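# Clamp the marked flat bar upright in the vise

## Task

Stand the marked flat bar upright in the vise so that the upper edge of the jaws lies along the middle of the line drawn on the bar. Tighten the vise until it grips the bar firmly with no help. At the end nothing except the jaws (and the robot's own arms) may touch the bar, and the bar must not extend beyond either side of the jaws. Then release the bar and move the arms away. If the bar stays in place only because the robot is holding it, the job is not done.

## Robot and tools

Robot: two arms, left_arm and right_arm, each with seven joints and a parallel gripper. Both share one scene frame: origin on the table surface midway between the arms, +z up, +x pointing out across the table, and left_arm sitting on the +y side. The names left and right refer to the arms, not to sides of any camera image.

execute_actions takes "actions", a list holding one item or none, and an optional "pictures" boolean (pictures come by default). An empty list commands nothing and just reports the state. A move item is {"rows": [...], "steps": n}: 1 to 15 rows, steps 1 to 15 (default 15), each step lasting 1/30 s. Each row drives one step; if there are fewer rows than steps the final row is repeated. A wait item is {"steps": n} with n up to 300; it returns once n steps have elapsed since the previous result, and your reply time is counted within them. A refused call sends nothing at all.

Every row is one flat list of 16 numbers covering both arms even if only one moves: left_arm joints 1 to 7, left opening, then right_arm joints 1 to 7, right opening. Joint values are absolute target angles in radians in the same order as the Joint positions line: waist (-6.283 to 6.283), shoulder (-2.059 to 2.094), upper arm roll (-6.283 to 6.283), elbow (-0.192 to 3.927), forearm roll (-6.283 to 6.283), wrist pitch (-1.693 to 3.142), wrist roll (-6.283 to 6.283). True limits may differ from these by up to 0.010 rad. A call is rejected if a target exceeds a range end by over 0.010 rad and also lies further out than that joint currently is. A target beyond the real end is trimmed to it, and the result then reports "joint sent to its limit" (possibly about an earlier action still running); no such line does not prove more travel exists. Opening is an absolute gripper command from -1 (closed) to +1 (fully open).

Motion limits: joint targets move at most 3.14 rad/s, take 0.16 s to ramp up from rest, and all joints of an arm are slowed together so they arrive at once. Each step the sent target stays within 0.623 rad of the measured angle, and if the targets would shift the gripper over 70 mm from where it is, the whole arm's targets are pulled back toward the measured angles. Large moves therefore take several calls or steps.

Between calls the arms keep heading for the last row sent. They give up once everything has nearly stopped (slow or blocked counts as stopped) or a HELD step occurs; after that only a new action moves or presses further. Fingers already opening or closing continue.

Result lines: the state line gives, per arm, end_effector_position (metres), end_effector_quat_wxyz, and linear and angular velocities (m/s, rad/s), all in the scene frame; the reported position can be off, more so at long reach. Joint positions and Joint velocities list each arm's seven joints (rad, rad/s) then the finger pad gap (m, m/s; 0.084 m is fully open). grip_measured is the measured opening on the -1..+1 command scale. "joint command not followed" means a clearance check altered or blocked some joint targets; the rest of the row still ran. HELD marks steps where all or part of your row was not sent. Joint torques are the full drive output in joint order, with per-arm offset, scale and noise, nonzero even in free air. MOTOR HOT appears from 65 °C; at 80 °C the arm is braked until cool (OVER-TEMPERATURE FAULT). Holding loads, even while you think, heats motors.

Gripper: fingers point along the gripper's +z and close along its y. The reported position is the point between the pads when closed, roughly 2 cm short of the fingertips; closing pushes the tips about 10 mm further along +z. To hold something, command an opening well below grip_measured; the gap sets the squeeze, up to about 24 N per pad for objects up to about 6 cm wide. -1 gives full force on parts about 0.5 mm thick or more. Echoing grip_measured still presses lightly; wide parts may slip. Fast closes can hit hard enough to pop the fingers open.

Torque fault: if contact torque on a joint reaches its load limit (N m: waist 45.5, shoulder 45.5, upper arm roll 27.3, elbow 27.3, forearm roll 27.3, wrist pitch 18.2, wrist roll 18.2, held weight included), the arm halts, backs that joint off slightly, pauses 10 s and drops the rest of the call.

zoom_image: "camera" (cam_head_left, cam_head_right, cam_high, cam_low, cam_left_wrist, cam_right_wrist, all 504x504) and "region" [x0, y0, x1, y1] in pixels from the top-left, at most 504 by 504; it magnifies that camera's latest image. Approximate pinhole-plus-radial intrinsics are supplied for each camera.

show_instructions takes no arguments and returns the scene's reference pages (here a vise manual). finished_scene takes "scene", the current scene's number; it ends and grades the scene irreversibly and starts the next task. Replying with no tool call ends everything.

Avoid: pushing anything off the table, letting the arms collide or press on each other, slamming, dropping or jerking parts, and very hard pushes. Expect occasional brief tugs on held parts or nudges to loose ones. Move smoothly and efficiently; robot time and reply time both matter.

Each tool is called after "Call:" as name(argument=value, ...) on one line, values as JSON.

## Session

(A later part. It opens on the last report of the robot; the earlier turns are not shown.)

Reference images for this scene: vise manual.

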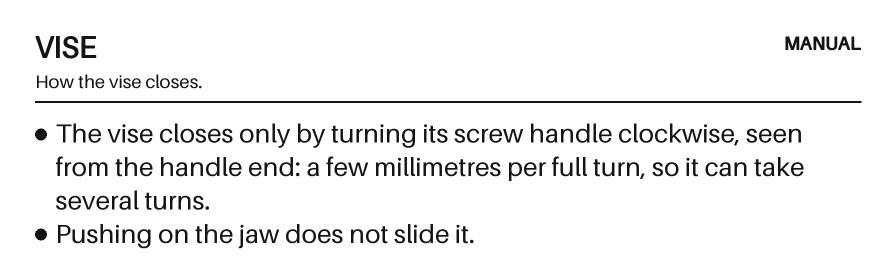

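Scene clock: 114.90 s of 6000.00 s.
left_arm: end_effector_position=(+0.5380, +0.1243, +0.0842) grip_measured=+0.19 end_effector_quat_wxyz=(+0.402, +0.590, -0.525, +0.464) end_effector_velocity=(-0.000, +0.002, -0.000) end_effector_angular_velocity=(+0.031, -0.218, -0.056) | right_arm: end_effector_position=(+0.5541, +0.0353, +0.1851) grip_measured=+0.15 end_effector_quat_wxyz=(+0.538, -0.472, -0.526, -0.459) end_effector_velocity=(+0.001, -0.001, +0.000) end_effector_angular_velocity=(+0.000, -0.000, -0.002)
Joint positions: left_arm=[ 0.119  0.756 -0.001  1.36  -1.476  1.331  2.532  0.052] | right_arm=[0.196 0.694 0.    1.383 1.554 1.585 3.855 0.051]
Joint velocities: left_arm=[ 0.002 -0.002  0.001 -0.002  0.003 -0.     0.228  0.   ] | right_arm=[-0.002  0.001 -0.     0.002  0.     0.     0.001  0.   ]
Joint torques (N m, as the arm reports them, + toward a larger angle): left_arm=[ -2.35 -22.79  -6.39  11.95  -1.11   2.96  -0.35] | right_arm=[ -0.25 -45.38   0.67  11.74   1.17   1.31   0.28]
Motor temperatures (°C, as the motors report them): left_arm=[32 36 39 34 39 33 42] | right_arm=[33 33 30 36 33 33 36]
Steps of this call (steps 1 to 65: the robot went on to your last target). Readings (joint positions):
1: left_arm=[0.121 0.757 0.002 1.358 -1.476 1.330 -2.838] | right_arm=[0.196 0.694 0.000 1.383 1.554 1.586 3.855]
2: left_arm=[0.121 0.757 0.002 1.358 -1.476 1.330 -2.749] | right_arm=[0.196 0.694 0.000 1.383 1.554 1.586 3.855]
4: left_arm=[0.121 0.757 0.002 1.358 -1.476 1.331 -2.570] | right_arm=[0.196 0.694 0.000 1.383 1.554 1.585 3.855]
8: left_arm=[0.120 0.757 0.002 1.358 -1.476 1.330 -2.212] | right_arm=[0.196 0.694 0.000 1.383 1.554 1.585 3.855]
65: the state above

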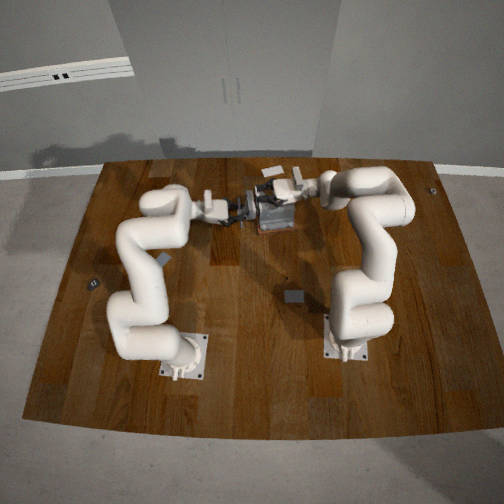

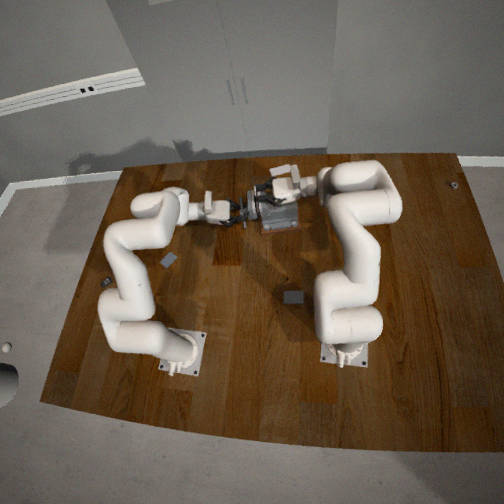

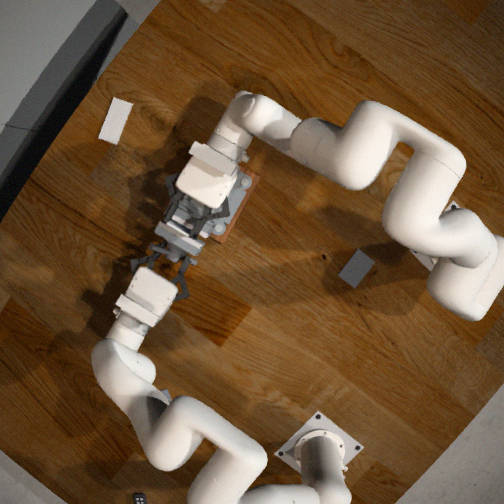

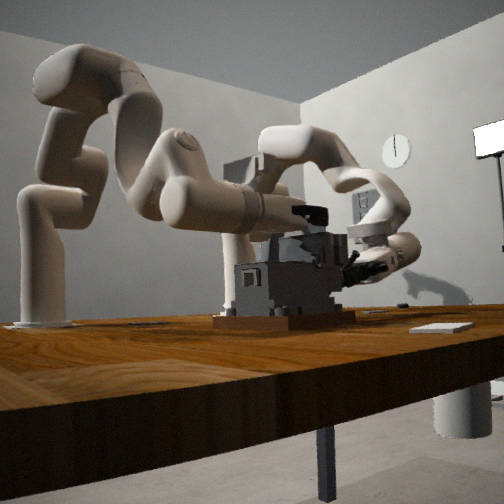

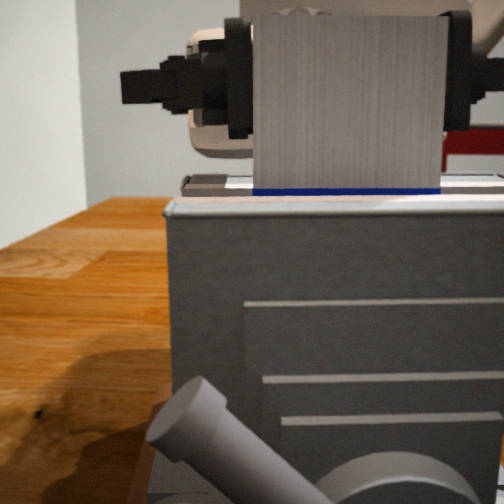

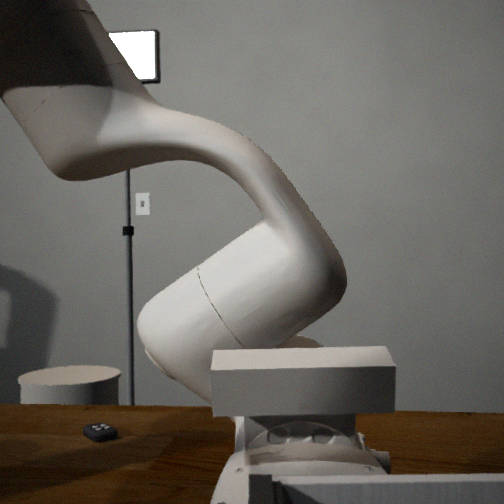

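Call:
execute_actions(actions=[{"rows":[[0.119,0.757,0,1.3585,-1.476,1.3305,6.25,0.2,0.196,0.694,0,1.383,1.554,1.5855,3.855,-0.6]]}], pictures=false)

Call:
execute_actions(actions=[{"steps":35}], pictures=false)

Call:
execute_actions(actions=[{"rows":[[0.119,0.757,0,1.3585,-1.476,1.3305,5.9,0.2,0.196,0.694,0,1.383,1.554,1.5855,3.855,-0.6],[0.119,0.757,0,1.3585,-1.476,1.3305,5.9,0.2,0.196,0.694,0,1.383,1.554,1.5855,3.855,-0.6],[0.119,0.757,0,1.3585,-1.476,1.3305,5.9,0.2,0.196,0.694,0,1.383,1.554,1.5855,3.855,-0.6],[0.2,0.757,0,1.3585,-1.412,1.376,5.9,0.2,0.196,0.694,0,1.383,1.554,1.5855,3.855,-0.6]]}], pictures=false)

Call:
execute_actions(actions=[{"rows":[[0.2,0.757,0,1.3585,-1.412,1.376,2.5,0.2,0.196,0.694,0,1.383,1.554,1.5855,3.855,-0.6]]}], pictures=false)

Call:
execute_actions(actions=[{"steps":35}])

Call:
zoom_image(camera="cam_left_wrist", region=[170,120,490,230])

Call:
zoom_image(camera="cam_high", region=[140,190,240,280])

Scene clock: 123.87 s of 6000.00 s.
left_arm: end_effector_position=(+0.5378, +0.1253, +0.0834) grip_measured=+0.19 end_effector_quat_wxyz=(-0.133, -0.270, +0.742, -0.598) end_effector_velocity=(-0.003, -0.008, +0.003) end_effector_angular_velocity=(+0.324, -2.563, -0.678) | right_arm: end_effector_position=(+0.5541, +0.0353, +0.1851) grip_measured=+0.15 end_effector_quat_wxyz=(+0.538, -0.472, -0.526, -0.459) end_effector_velocity=(-0.000, +0.000, -0.000) end_effector_angular_velocity=(+0.000, -0.000, +0.000)
Joint positions: left_arm=[ 0.119  0.757  0.     1.359 -1.476  1.331  3.522  0.052] | right_arm=[ 0.196  0.694 -0.     1.383  1.554  1.586  3.855  0.051]
Joint velocities: left_arm=[-0.005 -0.002 -0.008 -0.002  0.001  0.007  2.667  0.   ] | right_arm=[ 0.     0.    -0.    -0.     0.     0.    -0.001 -0.   ]
Joint torques (N m, as the arm reports them, + toward a larger angle): left_arm=[ -2.15 -21.76  -4.83  11.16  -0.54   2.39   0.02] | right_arm=[ -0.74 -45.42   0.47  11.79   1.29   1.35   0.45]
Motor temperatures (°C, as the motors report them): left_arm=[32 36 39 34 39 33 42] | right_arm=[33 33 30 36 33 33 36]
Steps of this call (steps 1 to 30: the robot went on to your last target; steps 31 to 254: nothing new was sent; steps 255 to 269: all 15 steps of this action). Readings (joint positions):
255: left_arm=[0.119 0.757 0.000 1.359 -1.476 1.330 2.550] | right_arm=[0.196 0.694 -0.000 1.383 1.554 1.585 3.855]
256: left_arm=[0.119 0.757 0.000 1.359 -1.476 1.330 2.554] | right_arm=[0.196 0.694 -0.000 1.383 1.554 1.585 3.855]
258: left_arm=[0.119 0.757 0.000 1.359 -1.476 1.330 2.600] | right_arm=[0.196 0.694 0.000 1.383 1.554 1.586 3.855]
262: left_arm=[0.120 0.758 0.001 1.358 -1.476 1.329 2.886] | right_arm=[0.196 0.694 0.000 1.383 1.554 1.586 3.855]
269: the state above

Scene clock: 125.03 s of 6000.00 s.
left_arm: end_effector_position=(+0.5382, +0.1249, +0.0841) grip_measured=+0.19 end_effector_quat_wxyz=(+0.557, +0.668, +0.421, -0.257) end_effector_velocity=(-0.001, -0.001, -0.000) end_effector_angular_velocity=(+0.018, -0.154, -0.042) | right_arm: end_effector_position=(+0.5541, +0.0353, +0.1851) grip_measured=+0.15 end_effector_quat_wxyz=(+0.538, -0.472, -0.526, -0.459) end_effector_velocity=(+0.001, -0.001, +0.001) end_effector_angular_velocity=(-0.000, -0.002, -0.001)
Joint positions: left_arm=[ 0.119  0.756 -0.     1.36  -1.476  1.331  6.237  0.052] | right_arm=[0.196 0.694 0.    1.383 1.554 1.585 3.855 0.051]
Joint velocities: left_arm=[-0.    -0.    -0.001 -0.002  0.     0.002  0.163  0.   ] | right_arm=[-0.001 -0.     0.     0.001 -0.    -0.     0.    -0.   ]
Joint torques (N m, as the arm reports them, + toward a larger angle): left_arm=[ -2.82 -22.14  -5.21  10.79  -0.04   2.85  -0.27] | right_arm=[ -0.8  -45.13   0.79  12.1    1.05   1.28   0.3 ]
Motor temperatures (°C, as the motors report them): left_arm=[32 36 39 34 39 33 42] | right_arm=[33 33 30 36 33 33 36]
Steps of this call (steps 1 to 35: the robot went on to your last target). Readings (joint positions):
1: left_arm=[0.119 0.757 -0.000 1.359 -1.476 1.331 3.612] | right_arm=[0.196 0.694 -0.000 1.383 1.554 1.585 3.855]
2: left_arm=[0.119 0.757 -0.000 1.359 -1.476 1.331 3.701] | right_arm=[0.196 0.694 -0.000 1.383 1.554 1.585 3.855]
4: left_arm=[0.119 0.757 -0.001 1.358 -1.476 1.331 3.880] | right_arm=[0.196 0.694 0.000 1.383 1.554 1.585 3.855]
8: left_arm=[0.119 0.757 -0.001 1.358 -1.476 1.331 4.238] | right_arm=[0.196 0.694 0.000 1.383 1.554 1.585 3.855]
35: the state above

Scene clock: 125.53 s of 6000.00 s.
left_arm: end_effector_position=(+0.5334, +0.1662, +0.0821) grip_measured=+0.19 end_effector_quat_wxyz=(+0.505, +0.586, +0.530, -0.346) end_effector_velocity=(-0.017, -0.063, +0.020) end_effector_angular_velocity=(-0.081, +0.038, -0.108) | right_arm: end_effector_position=(+0.5541, +0.0353, +0.1851) grip_measured=+0.15 end_effector_quat_wxyz=(+0.538, -0.472, -0.526, -0.459) end_effector_velocity=(-0.000, +0.000, -0.000) end_effector_angular_velocity=(-0.000, +0.001, +0.001)
Joint positions: left_arm=[ 0.2    0.757  0.002  1.358 -1.414  1.374  5.904  0.052] | right_arm=[ 0.196  0.694 -0.     1.383  1.554  1.586  3.855  0.051]
Joint velocities: left_arm=[-0.023 -0.004 -0.084  0.006  0.021  0.036 -0.055 -0.   ] | right_arm=[ 0.001 -0.    -0.    -0.001 -0.    -0.     0.    -0.   ]
Joint torques (N m, as the arm reports them, + toward a larger angle): left_arm=[ -0.88 -21.49  -2.59  11.75  -1.2    1.58  -0.47] | right_arm=[ -0.48 -45.37   0.8   11.52   1.16   1.15   0.27]
Motor temperatures (°C, as the motors report them): left_arm=[32 36 39 34 39 33 42] | right_arm=[33 33 30 36 33 33 36]
Steps of this call (steps 1 to 15: all 15 steps of this action). Readings (joint positions):
1: left_arm=[0.119 0.756 -0.000 1.360 -1.476 1.331 6.241] | right_arm=[0.196 0.694 0.000 1.383 1.554 1.586 3.855]
2: left_arm=[0.119 0.756 -0.000 1.360 -1.476 1.331 6.241] | right_arm=[0.196 0.694 0.000 1.383 1.554 1.585 3.855]
4: left_arm=[0.119 0.756 -0.001 1.359 -1.476 1.332 6.202] | right_arm=[0.196 0.694 -0.000 1.383 1.554 1.585 3.855]
8: left_arm=[0.140 0.756 -0.008 1.359 -1.455 1.348 5.999] | right_arm=[0.196 0.694 0.000 1.383 1.554 1.585 3.855]
15: the state above

Scene clock: 126.03 s of 6000.00 s.
left_arm: end_effector_position=(+0.5331, +0.1649, +0.0830) grip_measured=+0.19 end_effector_quat_wxyz=(+0.283, +0.271, +0.742, -0.544) end_effector_velocity=(+0.001, +0.001, -0.000) end_effector_angular_velocity=(-0.335, +2.562, +0.662) | right_arm: end_effector_position=(+0.5541, +0.0353, +0.1851) grip_measured=+0.15 end_effector_quat_wxyz=(+0.538, -0.472, -0.526, -0.459) end_effector_velocity=(-0.000, -0.000, -0.000) end_effector_angular_velocity=(-0.000, +0.003, -0.001)
Joint positions: left_arm=[ 0.2    0.757 -0.     1.358 -1.412  1.376  4.928  0.052] | right_arm=[0.196 0.694 0.    1.383 1.554 1.586 3.855 0.051]
Joint velocities: left_arm=[ 0.002  0.     0.     0.001  0.    -0.001 -2.667 -0.   ] | right_arm=[-0.001 -0.    -0.    -0.002 -0.     0.     0.001 -0.   ]
Joint torques (N m, as the arm reports them, + toward a larger angle): left_arm=[ -0.21 -21.85  -2.24  11.64  -1.23   1.38  -0.03] | right_arm=[ -0.38 -44.95   0.86  11.88   0.99   1.35   0.42]
Motor temperatures (°C, as the motors report them): left_arm=[32 36 39 34 39 33 42] | right_arm=[33 33 30 36 33 33 36]
Steps of this call (steps 1 to 15: all 15 steps of this action). Readings (joint positions):
1: left_arm=[0.199 0.757 -0.000 1.358 -1.413 1.375 5.903] | right_arm=[0.196 0.694 0.000 1.383 1.554 1.585 3.855]
2: left_arm=[0.198 0.757 -0.002 1.358 -1.413 1.376 5.898] | right_arm=[0.196 0.694 0.000 1.383 1.554 1.585 3.855]
4: left_arm=[0.198 0.757 -0.002 1.358 -1.412 1.376 5.851] | right_arm=[0.196 0.694 0.000 1.383 1.554 1.586 3.855]
8: left_arm=[0.200 0.757 -0.000 1.358 -1.412 1.376 5.564] | right_arm=[0.196 0.694 -0.000 1.383 1.554 1.586 3.855]
15: the state above

Scene clock: 127.20 s of 6000.00 s.
left_arm: end_effector_position=(+0.5331, +0.1651, +0.0830) grip_measured=+0.19 end_effector_quat_wxyz=(+0.410, +0.600, -0.514, +0.456) end_effector_velocity=(+0.000, +0.000, -0.000) end_effector_angular_velocity=(-0.005, +0.037, +0.011) | right_arm: end_effector_position=(+0.5541, +0.0353, +0.1851) grip_measured=+0.15 end_effector_quat_wxyz=(+0.538, -0.472, -0.526, -0.459) end_effector_velocity=(-0.000, +0.001, +0.000) end_effector_angular_velocity=(+0.000, +0.000, +0.002)
Joint positions: left_arm=[ 0.2    0.757 -0.     1.358 -1.412  1.376  2.503  0.052] | right_arm=[0.196 0.694 0.    1.383 1.554 1.586 3.855 0.051]
Joint velocities: left_arm=[ 0.     0.     0.    -0.    -0.001 -0.    -0.038  0.   ] | right_arm=[ 0.001  0.     0.     0.001 -0.     0.     0.001 -0.   ]
Joint torques (N m, as the arm reports them, + toward a larger angle): left_arm=[ -0.07 -21.85  -2.57  11.76  -1.04   1.73  -0.12] | right_arm=[ -0.3  -45.83   0.52  11.91   1.09   1.24   0.34]
Motor temperatures (°C, as the motors report them): left_arm=[32 36 39 34 39 33 42] | right_arm=[33 33 30 36 33 33 36]
Steps of this call (steps 1 to 35: the robot went on to your last target). Readings (joint positions):
1: left_arm=[0.200 0.757 -0.000 1.358 -1.412 1.376 4.838] | right_arm=[0.196 0.694 0.000 1.383 1.554 1.585 3.855]
2: left_arm=[0.200 0.757 -0.000 1.358 -1.412 1.376 4.749] | right_arm=[0.196 0.694 0.000 1.383 1.554 1.585 3.855]
4: left_arm=[0.200 0.757 -0.000 1.358 -1.412 1.376 4.570] | right_arm=[0.196 0.694 0.000 1.383 1.554 1.586 3.855]
8: left_arm=[0.200 0.757 -0.000 1.359 -1.412 1.376 4.212] | right_arm=[0.196 0.694 0.000 1.383 1.554 1.586 3.855]
35: the state above

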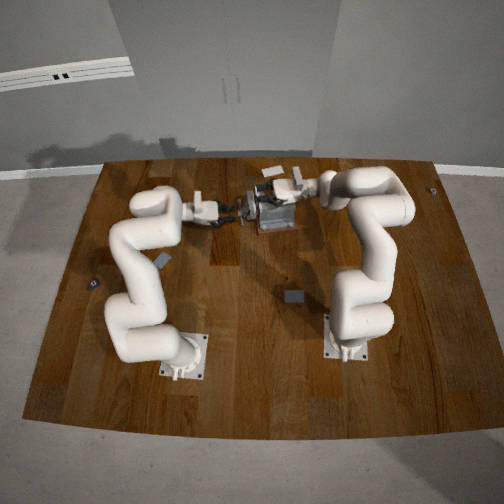

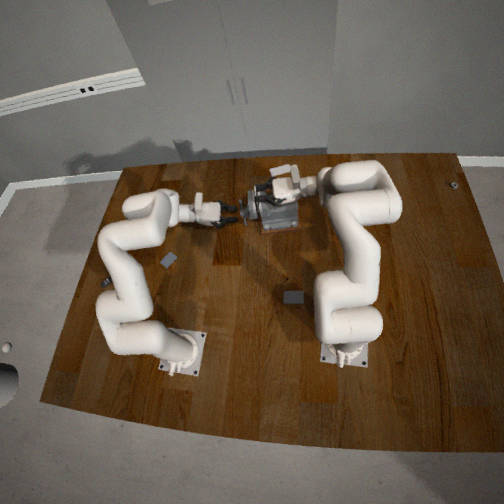

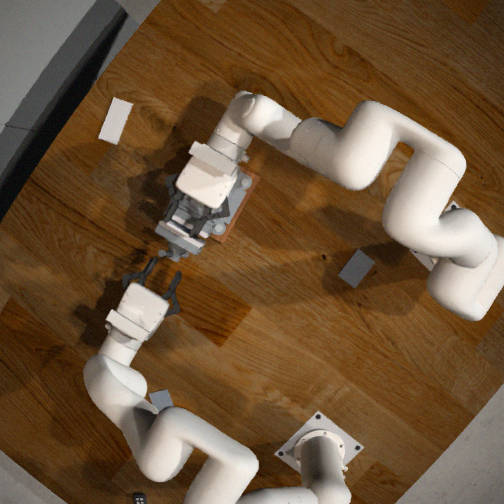

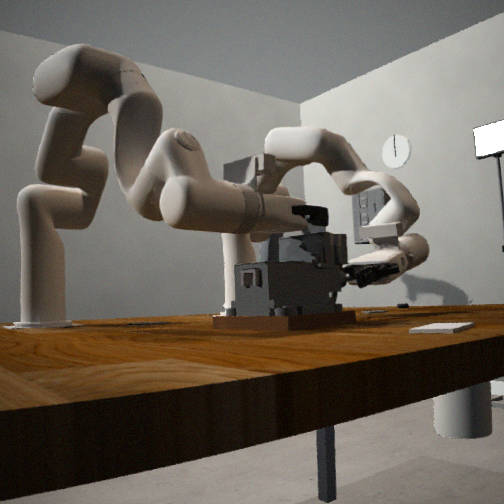

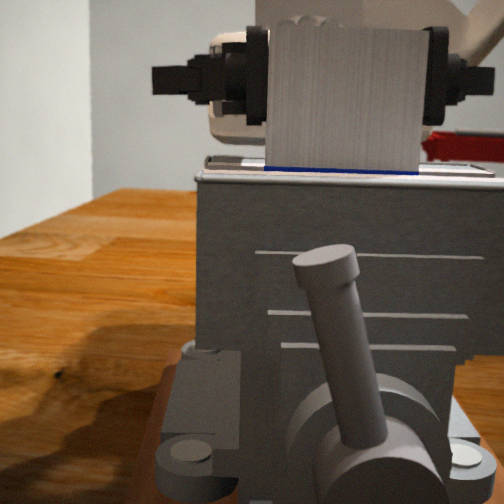

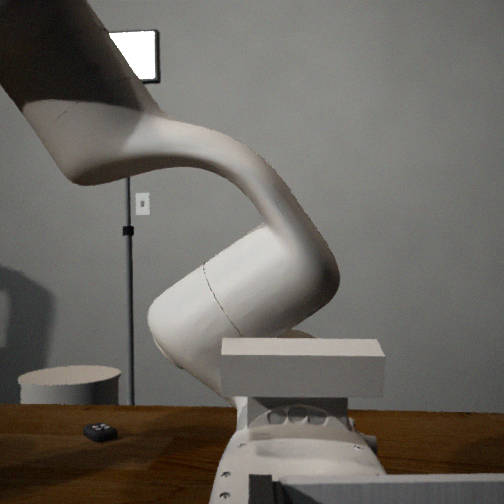

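Region (170, 120, 490, 230) of cam_left_wrist's 504x504 image, scaled by 1.575, with more detail than that image has; it fills the top 173 rows of this view, and the rest is white.

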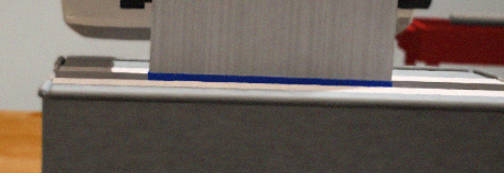

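Region (140, 190, 240, 280) of cam_high's 504x504 image, scaled by 5.040, with more detail than that image has; it fills the top 454 rows of this view, and the rest is white.

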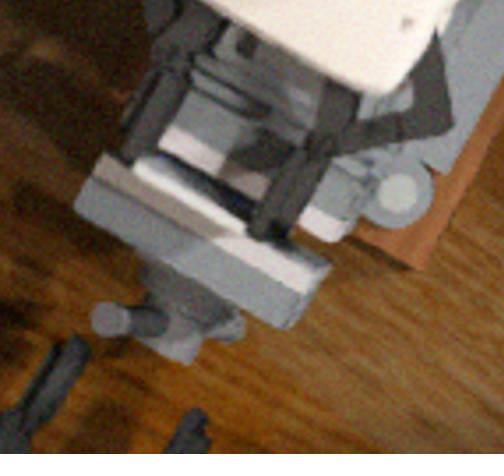

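Call:
execute_actions(actions=[{"rows":[[0.2,0.757,0,1.3585,-1.412,1.376,-3.9,0.2,0.195,0.6932,0,1.3828,1.5533,1.586,3.8556,-0.6]]}], pictures=false)

Call:
execute_actions(actions=[{"steps":63}], pictures=false)

Call:
execute_actions(actions=[{"rows":[[0.17,0.757,0,1.3585,-1.436,1.359,-3.9,0.2,0.195,0.6932,0,1.3828,1.5533,1.586,3.8556,-0.6],[0.17,0.757,0,1.3585,-1.436,1.359,-3.9,0.2,0.195,0.6932,0,1.3828,1.5533,1.586,3.8556,-0.6],[0.17,0.757,0,1.3585,-1.436,1.359,-3.9,0.2,0.195,0.6932,0,1.3828,1.5533,1.586,3.8556,-0.6],[0.14,0.757,0,1.3585,-1.459,1.342,-3.9,0.2,0.195,0.6932,0,1.3828,1.5533,1.586,3.8556,-0.6],[0.14,0.757,0,1.3585,-1.459,1.342,-3.9,0.2,0.195,0.6932,0,1.3828,1.5533,1.586,3.8556,-0.6],[0.14,0.757,0,1.3585,-1.459,1.342,-3.9,0.2,0.195,0.6932,0,1.3828,1.5533,1.586,3.8556,-0.6],[0.114,0.757,0,1.3585,-1.48,1.328,-3.9,0.2,0.195,0.6932,0,1.3828,1.5533,1.586,3.8556,-0.6]]}], pictures=false)

Call:
execute_actions(actions=[{"rows":[[0.112,0.757,0,1.3585,-1.4815,1.3265,0,0.2,0.195,0.6932,0,1.3828,1.5533,1.586,3.8556,-0.6]]}], pictures=false)

Call:
execute_actions(actions=[{"steps":40}])

Call:
zoom_image(camera="cam_high", region=[140,190,240,280])

Scene clock: 137.03 s of 6000.00 s.
left_arm: end_effector_position=(+0.5331, +0.1651, +0.0830) grip_measured=+0.19 end_effector_quat_wxyz=(+0.576, +0.771, -0.173, +0.211) end_effector_velocity=(+0.000, -0.000, +0.000) end_effector_angular_velocity=(-0.337, +2.562, +0.661) | right_arm: end_effector_position=(+0.5542, +0.0348, +0.1854) grip_measured=+0.15 end_effector_quat_wxyz=(+0.538, -0.472, -0.526, -0.459) end_effector_velocity=(+0.000, -0.001, -0.000) end_effector_angular_velocity=(-0.000, +0.000, -0.001)
Joint positions: left_arm=[ 0.2    0.757  0.     1.359 -1.412  1.376  1.527  0.052] | right_arm=[0.195 0.693 0.    1.383 1.553 1.586 3.856 0.051]
Joint velocities: left_arm=[-0.001 -0.     0.     0.    -0.002 -0.    -2.667  0.   ] | right_arm=[-0.001 -0.    -0.    -0.    -0.    -0.     0.     0.   ]
Joint torques (N m, as the arm reports them, + toward a larger angle): left_arm=[ -0.16 -21.86  -2.29  11.92  -1.18   1.69  -0.28] | right_arm=[ -0.08 -44.86   0.86  11.67   1.23   1.23   0.34]
Motor temperatures (°C, as the motors report them): left_arm=[32 36 39 34 39 33 42] | right_arm=[33 33 30 36 33 33 36]
Steps of this call (steps 1 to 30: the robot went on to your last target; steps 31 to 280: nothing new was sent; steps 281 to 295: all 15 steps of this action). Readings (joint positions):
281: left_arm=[0.200 0.757 -0.000 1.358 -1.412 1.376 2.500] | right_arm=[0.196 0.694 0.000 1.383 1.554 1.586 3.855]
282: left_arm=[0.200 0.757 -0.000 1.358 -1.412 1.376 2.496] | right_arm=[0.196 0.694 0.000 1.383 1.554 1.586 3.855]
284: left_arm=[0.200 0.757 -0.000 1.358 -1.412 1.376 2.450] | right_arm=[0.196 0.694 0.000 1.383 1.554 1.586 3.855]
288: left_arm=[0.200 0.757 -0.000 1.359 -1.412 1.376 2.163] | right_arm=[0.195 0.693 -0.000 1.383 1.553 1.586 3.856]
295: the state above

Scene clock: 139.13 s of 6000.00 s.
left_arm: end_effector_position=(+0.5331, +0.1651, +0.0830) grip_measured=+0.19 end_effector_quat_wxyz=(+0.429, +0.622, -0.487, +0.438) end_effector_velocity=(+0.000, +0.000, +0.000) end_effector_angular_velocity=(-0.056, +0.421, +0.109) | right_arm: end_effector_position=(+0.5542, +0.0348, +0.1854) grip_measured=+0.15 end_effector_quat_wxyz=(+0.538, -0.472, -0.526, -0.459) end_effector_velocity=(+0.000, +0.001, +0.000) end_effector_angular_velocity=(+0.000, -0.001, +0.001)
Joint positions: left_arm=[ 0.2    0.757  0.     1.358 -1.412  1.376 -3.867  0.052] | right_arm=[0.195 0.693 0.    1.383 1.553 1.586 3.856 0.051]
Joint velocities: left_arm=[ 0.001 -0.    -0.001 -0.    -0.     0.    -0.438  0.   ] | right_arm=[ 0.001  0.    -0.     0.002  0.    -0.     0.001  0.   ]
Joint torques (N m, as the arm reports them, + toward a larger angle): left_arm=[ -0.58 -22.08  -2.49  11.6   -1.33   1.77  -0.01] | right_arm=[  0.18 -45.28   0.76  11.75   1.2    1.28   0.29]
Motor temperatures (°C, as the motors report them): left_arm=[32 36 39 34 39 33 42] | right_arm=[33 33 30 36 33 33 36]
Steps of this call (steps 1 to 63: the robot went on to your last target). Readings (joint positions):
1: left_arm=[0.200 0.757 0.000 1.359 -1.412 1.376 1.438] | right_arm=[0.195 0.693 0.000 1.383 1.553 1.586 3.856]
2: left_arm=[0.200 0.757 0.000 1.359 -1.412 1.376 1.349] | right_arm=[0.195 0.693 0.000 1.383 1.553 1.586 3.856]
4: left_arm=[0.200 0.757 0.000 1.358 -1.412 1.376 1.170] | right_arm=[0.195 0.693 0.000 1.383 1.553 1.586 3.856]
8: left_arm=[0.200 0.757 0.000 1.358 -1.412 1.376 0.812] | right_arm=[0.195 0.693 0.000 1.383 1.553 1.586 3.856]
63: the state above

Scene clock: 139.63 s of 6000.00 s.
left_arm: end_effector_position=(+0.5373, +0.1229, +0.0833) grip_measured=+0.19 end_effector_quat_wxyz=(+0.436, +0.627, -0.480, +0.432) end_effector_velocity=(+0.009, +0.012, -0.005) end_effector_angular_velocity=(+0.025, +0.000, +0.043) | right_arm: end_effector_position=(+0.5542, +0.0348, +0.1854) grip_measured=+0.15 end_effector_quat_wxyz=(+0.538, -0.472, -0.526, -0.459) end_effector_velocity=(-0.001, +0.001, -0.001) end_effector_angular_velocity=(-0.000, +0.001, +0.001)
Joint positions: left_arm=[ 0.116  0.757 -0.001  1.358 -1.478  1.33  -3.9    0.052] | right_arm=[ 0.195  0.693 -0.     1.383  1.553  1.586  3.856  0.051]
Joint velocities: left_arm=[-0.01   0.     0.027  0.001 -0.024 -0.024 -0.001  0.   ] | right_arm=[ 0.001  0.     0.    -0.001 -0.    -0.    -0.001 -0.   ]
Joint torques (N m, as the arm reports them, + toward a larger angle): left_arm=[  0.95 -21.46  -2.07  11.94  -1.39   1.37  -0.66] | right_arm=[ -0.37 -45.57   0.72  11.73   1.09   1.35   0.33]
Motor temperatures (°C, as the motors report them): left_arm=[32 36 39 34 39 33 42] | right_arm=[33 33 30 36 33 33 36]
Steps of this call (steps 1 to 15: all 15 steps of this action). Readings (joint positions):
1: left_arm=[0.200 0.757 0.000 1.358 -1.412 1.376 -3.879] | right_arm=[0.195 0.693 0.000 1.383 1.553 1.586 3.856]
2: left_arm=[0.198 0.757 0.001 1.358 -1.414 1.374 -3.886] | right_arm=[0.195 0.693 0.000 1.383 1.553 1.586 3.856]
4: left_arm=[0.186 0.757 0.002 1.359 -1.424 1.367 -3.894] | right_arm=[0.195 0.693 0.000 1.383 1.553 1.586 3.856]
8: left_arm=[0.151 0.757 -0.001 1.359 -1.450 1.349 -3.899] | right_arm=[0.195 0.693 0.000 1.383 1.553 1.586 3.856]
15: the state above

Scene clock: 140.13 s of 6000.00 s.
left_arm: end_effector_position=(+0.5384, +0.1229, +0.0827) grip_measured=+0.19 end_effector_quat_wxyz=(-0.182, -0.332, +0.717, -0.585) end_effector_velocity=(-0.002, +0.004, -0.001) end_effector_angular_velocity=(+0.340, -2.553, -0.664) | right_arm: end_effector_position=(+0.5542, +0.0348, +0.1854) grip_measured=+0.15 end_effector_quat_wxyz=(+0.538, -0.472, -0.526, -0.459) end_effector_velocity=(+0.000, +0.000, +0.000) end_effector_angular_velocity=(+0.000, -0.001, +0.000)
Joint positions: left_arm=[ 0.113  0.757  0.001  1.359 -1.482  1.325 -2.928  0.052] | right_arm=[ 0.195  0.693 -0.     1.383  1.553  1.586  3.856  0.051]
Joint velocities: left_arm=[ 0.003 -0.001  0.007 -0.007  0.002  0.007  2.666  0.   ] | right_arm=[ 0.     0.     0.     0.001  0.    -0.    -0.    -0.   ]
Joint torques (N m, as the arm reports them, + toward a larger angle): left_arm=[ -2.2  -21.66  -5.24  11.35  -0.69   2.43  -0.08] | right_arm=[ -0.43 -45.12   0.77  11.8    0.99   1.12   0.45]
Motor temperatures (°C, as the motors report them): left_arm=[32 36 39 34 39 33 42] | right_arm=[33 33 30 36 33 33 36]
Steps of this call (steps 1 to 15: all 15 steps of this action). Readings (joint positions):
1: left_arm=[0.116 0.757 0.000 1.358 -1.479 1.329 -3.900] | right_arm=[0.195 0.693 0.000 1.383 1.553 1.586 3.856]
2: left_arm=[0.115 0.757 0.001 1.358 -1.479 1.328 -3.896] | right_arm=[0.195 0.693 0.000 1.383 1.553 1.586 3.856]
4: left_arm=[0.115 0.757 0.001 1.358 -1.480 1.328 -3.850] | right_arm=[0.195 0.693 0.000 1.383 1.553 1.586 3.856]
8: left_arm=[0.113 0.757 0.000 1.359 -1.481 1.327 -3.563] | right_arm=[0.195 0.693 0.000 1.383 1.553 1.586 3.856]
15: the state above

Scene clock: 141.47 s of 6000.00 s.
left_arm: end_effector_position=(+0.5383, +0.1211, +0.0843) grip_measured=+0.19 end_effector_quat_wxyz=(+0.562, +0.677, +0.406, -0.245) end_effector_velocity=(-0.001, +0.001, -0.002) end_effector_angular_velocity=(+0.008, -0.044, -0.011) | right_arm: end_effector_position=(+0.5542, +0.0348, +0.1854) grip_measured=+0.15 end_effector_quat_wxyz=(+0.538, -0.472, -0.526, -0.459) end_effector_velocity=(-0.001, +0.001, -0.000) end_effector_angular_velocity=(-0.000, +0.002, +0.001)
Joint positions: left_arm=[ 0.112  0.756 -0.001  1.36  -1.482  1.327 -0.004  0.052] | right_arm=[0.195 0.693 0.    1.383 1.553 1.586 3.856 0.051]
Joint velocities: left_arm=[ 0.     0.002  0.    -0.001  0.    -0.002  0.049  0.   ] | right_arm=[ 0.001  0.     0.    -0.001 -0.    -0.     0.001  0.   ]
Joint torques (N m, as the arm reports them, + toward a larger angle): left_arm=[ -2.09 -21.68  -5.22  10.16  -0.26   2.65   0.  ] | right_arm=[  0.32 -45.43   0.57  12.04   1.34   1.13   0.46]
Motor temperatures (°C, as the motors report them): left_arm=[32 36 39 34 39 33 42] | right_arm=[33 33 30 36 33 33 36]
Steps of this call (steps 1 to 40: the robot went on to your last target). Readings (joint positions):
1: left_arm=[0.113 0.757 0.001 1.359 -1.482 1.326 -2.838] | right_arm=[0.195 0.693 -0.000 1.383 1.553 1.586 3.856]
2: left_arm=[0.113 0.757 0.001 1.359 -1.482 1.326 -2.749] | right_arm=[0.195 0.693 0.000 1.383 1.553 1.586 3.856]
4: left_arm=[0.113 0.757 0.001 1.358 -1.482 1.326 -2.570] | right_arm=[0.195 0.693 -0.000 1.383 1.553 1.586 3.856]
8: left_arm=[0.113 0.757 0.001 1.358 -1.481 1.326 -2.212] | right_arm=[0.195 0.693 0.000 1.383 1.553 1.586 3.856]
40: the state above

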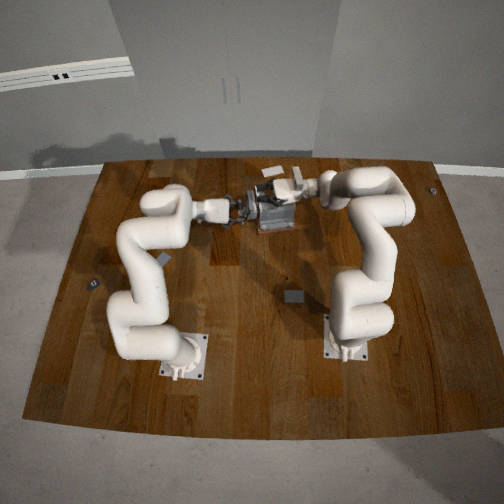

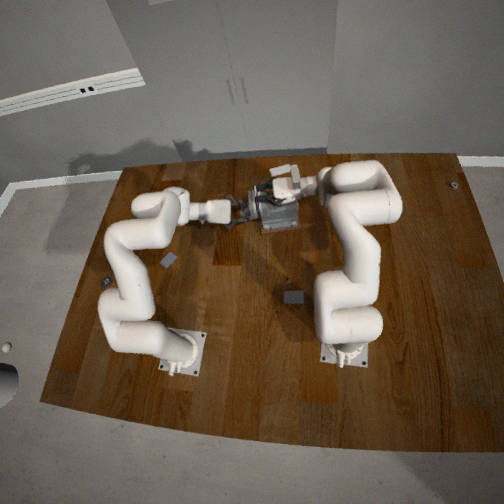

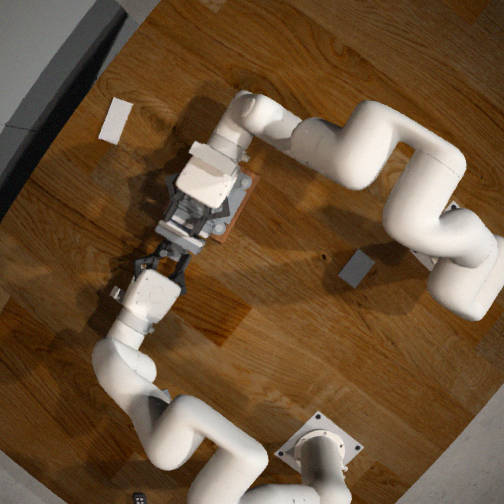

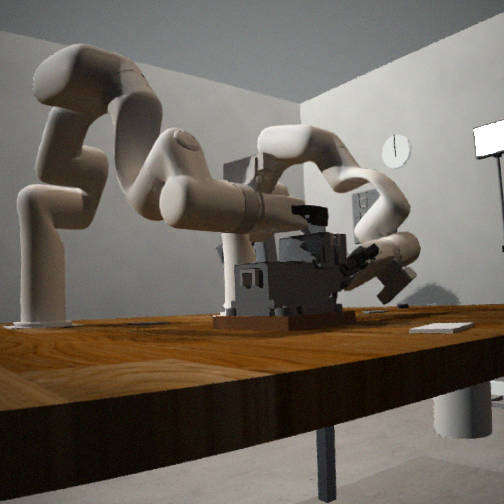

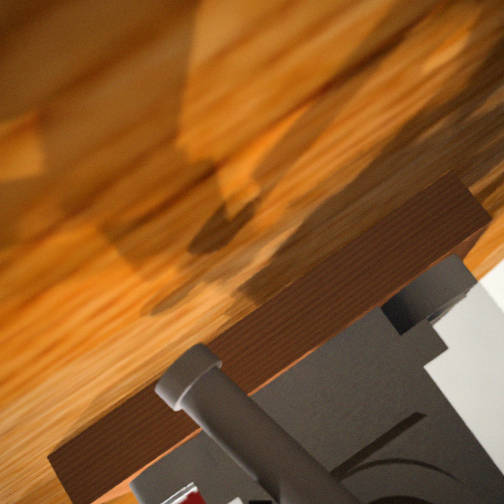

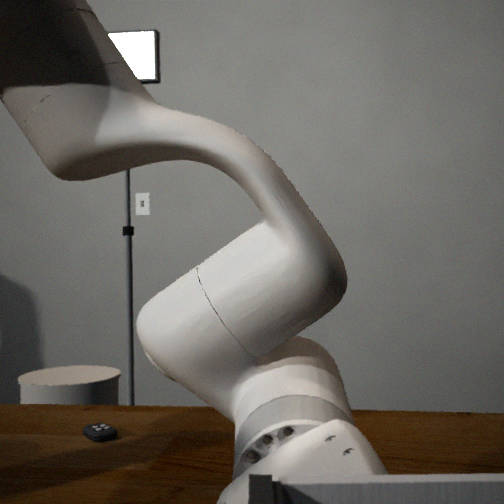

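Region (140, 190, 240, 280) of cam_high's 504x504 image, scaled by 5.040, with more detail than that image has; it fills the top 454 rows of this view, and the rest is white.

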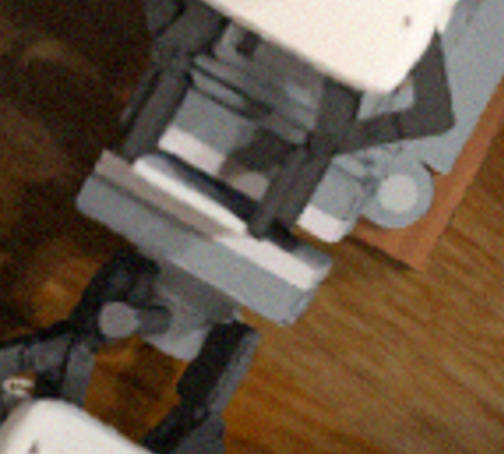

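Call:
execute_actions(actions=[{"rows":[[0.11,0.757,0,1.3585,-1.483,1.3255,2.55,0.2,0.193,0.6932,0,1.3828,1.552,1.5873,3.8556,-0.6]]}], pictures=false)

Call:
execute_actions(actions=[{"steps":28}])

Call:
zoom_image(camera="cam_left_wrist", region=[160,140,504,240])

Call:
zoom_image(camera="cam_high", region=[150,205,220,255])

Scene clock: 147.20 s of 6000.00 s.
left_arm: end_effector_position=(+0.5376, +0.1210, +0.0828) grip_measured=+0.19 end_effector_quat_wxyz=(+0.611, +0.789, +0.042, +0.046) end_effector_velocity=(-0.002, -0.000, -0.002) end_effector_angular_velocity=(+0.332, -2.555, -0.664) | right_arm: end_effector_position=(+0.5544, +0.0339, +0.1855) grip_measured=+0.15 end_effector_quat_wxyz=(+0.538, -0.472, -0.526, -0.459) end_effector_velocity=(-0.000, -0.000, -0.000) end_effector_angular_velocity=(-0.001, +0.002, -0.001)
Joint positions: left_arm=[ 0.11   0.757  0.     1.358 -1.483  1.326  0.972  0.052] | right_arm=[0.193 0.693 0.    1.383 1.552 1.587 3.856 0.051]
Joint velocities: left_arm=[-0.001  0.     0.002 -0.006  0.     0.002  2.666 -0.   ] | right_arm=[-0.    -0.    -0.    -0.001 -0.    -0.     0.001 -0.   ]
Joint torques (N m, as the arm reports them, + toward a larger angle): left_arm=[ -1.78 -21.96  -4.8   11.7   -0.7    1.98  -0.01] | right_arm=[ -0.76 -45.43   0.64  11.61   1.26   1.34   0.36]
Motor temperatures (°C, as the motors report them): left_arm=[32 36 39 34 39 33 42] | right_arm=[33 33 30 36 33 33 36]
Steps of this call (steps 1 to 30: the robot went on to your last target; steps 31 to 157: nothing new was sent; steps 158 to 172: all 15 steps of this action). Readings (joint positions):
158: left_arm=[0.112 0.757 0.000 1.358 -1.481 1.326 0.000] | right_arm=[0.195 0.693 0.000 1.383 1.553 1.586 3.856]
159: left_arm=[0.112 0.757 0.000 1.359 -1.482 1.326 0.004] | right_arm=[0.195 0.693 0.000 1.383 1.553 1.586 3.856]
161: left_arm=[0.112 0.757 0.000 1.359 -1.482 1.326 0.050] | right_arm=[0.194 0.693 0.000 1.383 1.553 1.587 3.856]
165: left_arm=[0.111 0.757 0.001 1.359 -1.482 1.325 0.336] | right_arm=[0.193 0.693 -0.000 1.383 1.552 1.587 3.856]
172: the state above

Scene clock: 148.13 s of 6000.00 s.
left_arm: end_effector_position=(+0.5382, +0.1206, +0.0835) grip_measured=+0.19 end_effector_quat_wxyz=(+0.398, +0.586, -0.530, +0.467) end_effector_velocity=(-0.000, +0.000, -0.000) end_effector_angular_velocity=(+0.002, -0.013, -0.003) | right_arm: end_effector_position=(+0.5544, +0.0338, +0.1855) grip_measured=+0.15 end_effector_quat_wxyz=(+0.538, -0.472, -0.526, -0.459) end_effector_velocity=(+0.000, +0.000, +0.001) end_effector_angular_velocity=(+0.000, -0.002, +0.000)
Joint positions: left_arm=[ 0.11   0.757 -0.     1.359 -1.483  1.326  2.549  0.052] | right_arm=[ 0.193  0.693 -0.     1.383  1.552  1.587  3.856  0.051]
Joint velocities: left_arm=[ 0.001 -0.    -0.    -0.001 -0.001 -0.001  0.015  0.   ] | right_arm=[ 0.    -0.001 -0.     0.001  0.     0.     0.001 -0.   ]
Joint torques (N m, as the arm reports them, + toward a larger angle): left_arm=[ -2.78 -22.66  -6.54  12.11  -0.84   3.24  -0.15] | right_arm=[ -0.39 -45.72   0.67  11.81   1.22   1.43   0.38]
Motor temperatures (°C, as the motors report them): left_arm=[32 36 39 34 39 33 42] | right_arm=[33 33 30 36 33 33 36]
Steps of this call (steps 1 to 28: the robot went on to your last target). Readings (joint positions):
1: left_arm=[0.110 0.757 0.000 1.358 -1.483 1.326 1.062] | right_arm=[0.193 0.693 0.000 1.383 1.552 1.587 3.856]
2: left_arm=[0.110 0.757 0.000 1.357 -1.482 1.326 1.151] | right_arm=[0.193 0.693 0.000 1.383 1.552 1.587 3.856]
4: left_arm=[0.110 0.757 0.000 1.357 -1.482 1.326 1.330] | right_arm=[0.193 0.693 0.000 1.383 1.552 1.587 3.856]
8: left_arm=[0.110 0.758 0.000 1.357 -1.482 1.325 1.688] | right_arm=[0.193 0.693 0.000 1.383 1.552 1.587 3.856]
28: the state above

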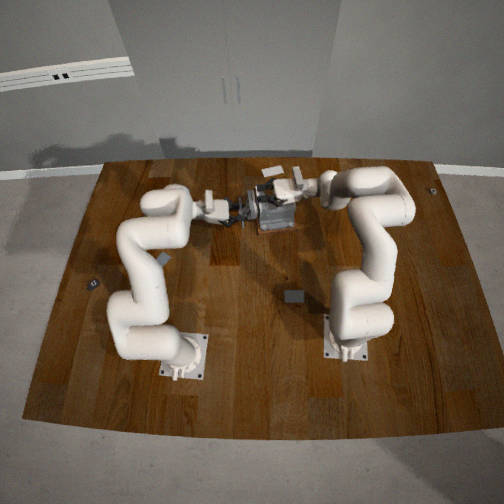

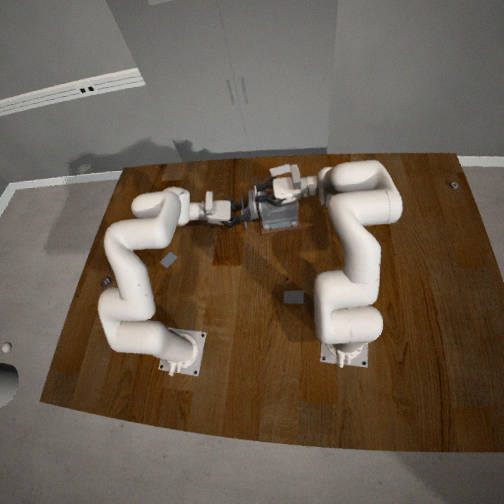

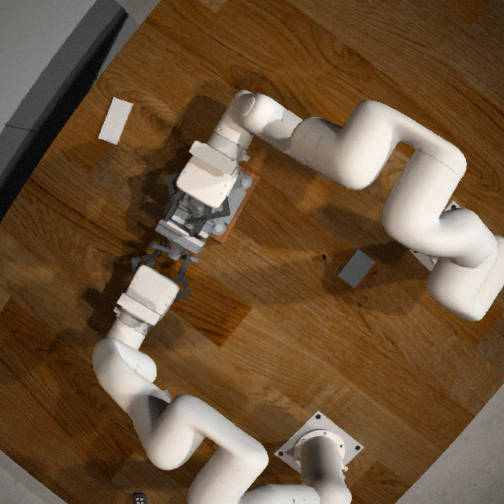

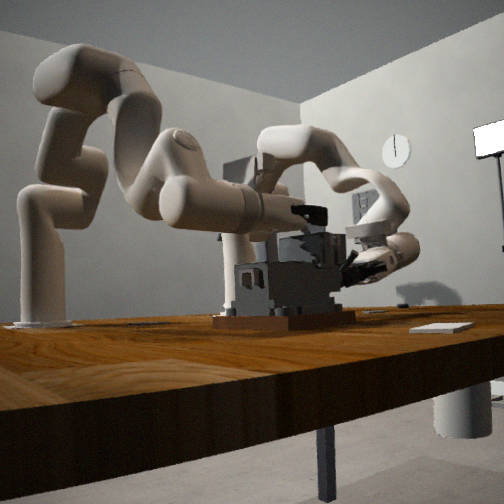

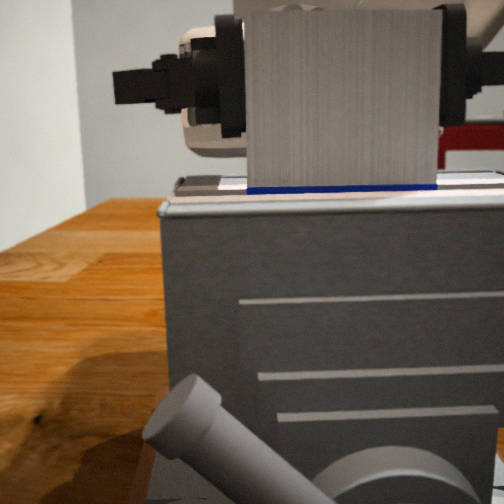

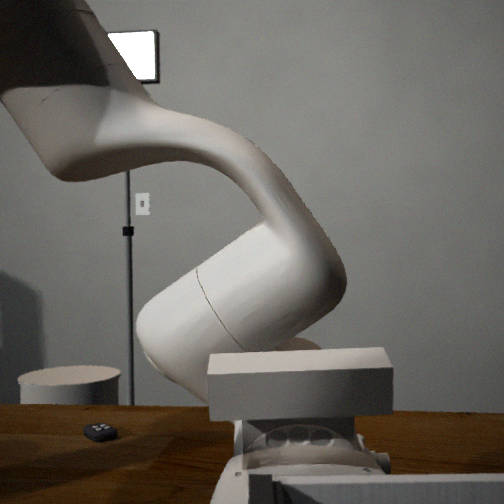

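Region (160, 140, 504, 240) of cam_left_wrist's 504x504 image, scaled by 1.465, with more detail than that image has; it fills the top 147 rows of this view, and the rest is white.

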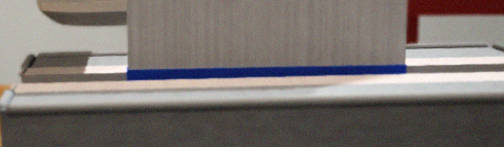

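Region (150, 205, 220, 255) of cam_high's 504x504 image, scaled by 7.200, with more detail than that image has; it fills the top 360 rows of this view, and the rest is white.

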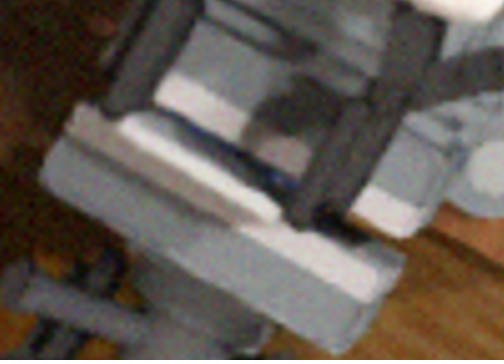

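Call:
execute_actions(actions=[{"rows":[[0.109,0.757,0,1.3585,-1.484,1.325,4.4,0.2,0.192,0.6932,0,1.3828,1.5513,1.588,3.858,-0.6]]}], pictures=false)

Call:
execute_actions(actions=[{"steps":18}], pictures=false)

Scene clock: 151.60 s of 6000.00 s.
left_arm: end_effector_position=(+0.5380, +0.1194, +0.0839) grip_measured=+0.19 end_effector_quat_wxyz=(-0.134, -0.269, +0.742, -0.599) end_effector_velocity=(+0.001, -0.001, +0.002) end_effector_angular_velocity=(+0.331, -2.566, -0.660) | right_arm: end_effector_position=(+0.5544, +0.0334, +0.1855) grip_measured=+0.15 end_effector_quat_wxyz=(+0.539, -0.472, -0.526, -0.459) end_effector_velocity=(-0.001, -0.000, -0.001) end_effector_angular_velocity=(-0.000, +0.001, -0.000)
Joint positions: left_arm=[ 0.109  0.756 -0.001  1.359 -1.484  1.326  3.522  0.052] | right_arm=[0.192 0.693 0.    1.383 1.551 1.588 3.858 0.051]
Joint velocities: left_arm=[-0.001 -0.001 -0.     0.002  0.     0.001  2.667 -0.   ] | right_arm=[ 0.     0.    -0.    -0.002 -0.     0.    -0.002  0.   ]
Joint torques (N m, as the arm reports them, + toward a larger angle): left_arm=[ -3.09 -21.51  -5.64  10.19  -0.3    2.89  -0.29] | right_arm=[ -0.7  -45.56   0.63  11.55   1.17   1.42   0.32]
Motor temperatures (°C, as the motors report them): left_arm=[32 36 39 34 39 33 42] | right_arm=[33 33 30 36 33 33 36]
Steps of this call (steps 1 to 30: the robot went on to your last target; steps 31 to 89: nothing new was sent; steps 90 to 104: all 15 steps of this action). Readings (joint positions):
90: left_arm=[0.110 0.757 -0.000 1.359 -1.483 1.326 2.550] | right_arm=[0.193 0.693 0.000 1.383 1.552 1.587 3.856]
91: left_arm=[0.110 0.757 0.000 1.359 -1.483 1.325 2.554] | right_arm=[0.193 0.693 0.000 1.383 1.552 1.587 3.856]
93: left_arm=[0.110 0.757 0.000 1.358 -1.483 1.325 2.600] | right_arm=[0.193 0.693 0.000 1.383 1.552 1.588 3.857]
97: left_arm=[0.110 0.757 0.001 1.358 -1.483 1.325 2.886] | right_arm=[0.192 0.693 -0.000 1.383 1.551 1.588 3.858]
104: the state above

Scene clock: 152.20 s of 6000.00 s.
left_arm: end_effector_position=(+0.5372, +0.1194, +0.0829) grip_measured=+0.19 end_effector_quat_wxyz=(+0.131, +0.070, +0.787, -0.599) end_effector_velocity=(+0.000, +0.001, -0.000) end_effector_angular_velocity=(+0.007, -0.034, -0.007) | right_arm: end_effector_position=(+0.5544, +0.0333, +0.1855) grip_measured=+0.15 end_effector_quat_wxyz=(+0.539, -0.473, -0.526, -0.459) end_effector_velocity=(-0.000, -0.000, -0.000) end_effector_angular_velocity=(+0.000, -0.001, -0.000)
Joint positions: left_arm=[ 0.109  0.757 -0.001  1.358 -1.484  1.326  4.397  0.052] | right_arm=[0.192 0.693 0.    1.383 1.551 1.588 3.858 0.051]
Joint velocities: left_arm=[-0.    -0.     0.002  0.001  0.001 -0.002  0.034 -0.   ] | right_arm=[-0.     0.    -0.    -0.    -0.    -0.    -0.002 -0.   ]
Joint torques (N m, as the arm reports them, + toward a larger angle): left_arm=[ -0.57 -22.75  -2.34  12.17  -1.38   1.34  -0.03] | right_arm=[ -0.41 -45.81   0.62  11.79   1.08   1.33   0.24]
Motor temperatures (°C, as the motors report them): left_arm=[32 36 39 34 39 33 42] | right_arm=[33 33 30 36 33 33 36]
Steps of this call (steps 1 to 18: the robot went on to your last target). Readings (joint positions):
1: left_arm=[0.109 0.756 -0.001 1.359 -1.484 1.326 3.612] | right_arm=[0.192 0.693 0.000 1.383 1.551 1.588 3.858]
2: left_arm=[0.109 0.756 -0.001 1.359 -1.484 1.326 3.701] | right_arm=[0.192 0.693 0.000 1.383 1.551 1.588 3.858]
4: left_arm=[0.109 0.756 -0.001 1.359 -1.484 1.326 3.880] | right_arm=[0.192 0.693 0.000 1.383 1.551 1.588 3.858]
8: left_arm=[0.109 0.757 -0.001 1.358 -1.484 1.326 4.210] | right_arm=[0.192 0.693 0.000 1.383 1.551 1.588 3.858]
18: the state above


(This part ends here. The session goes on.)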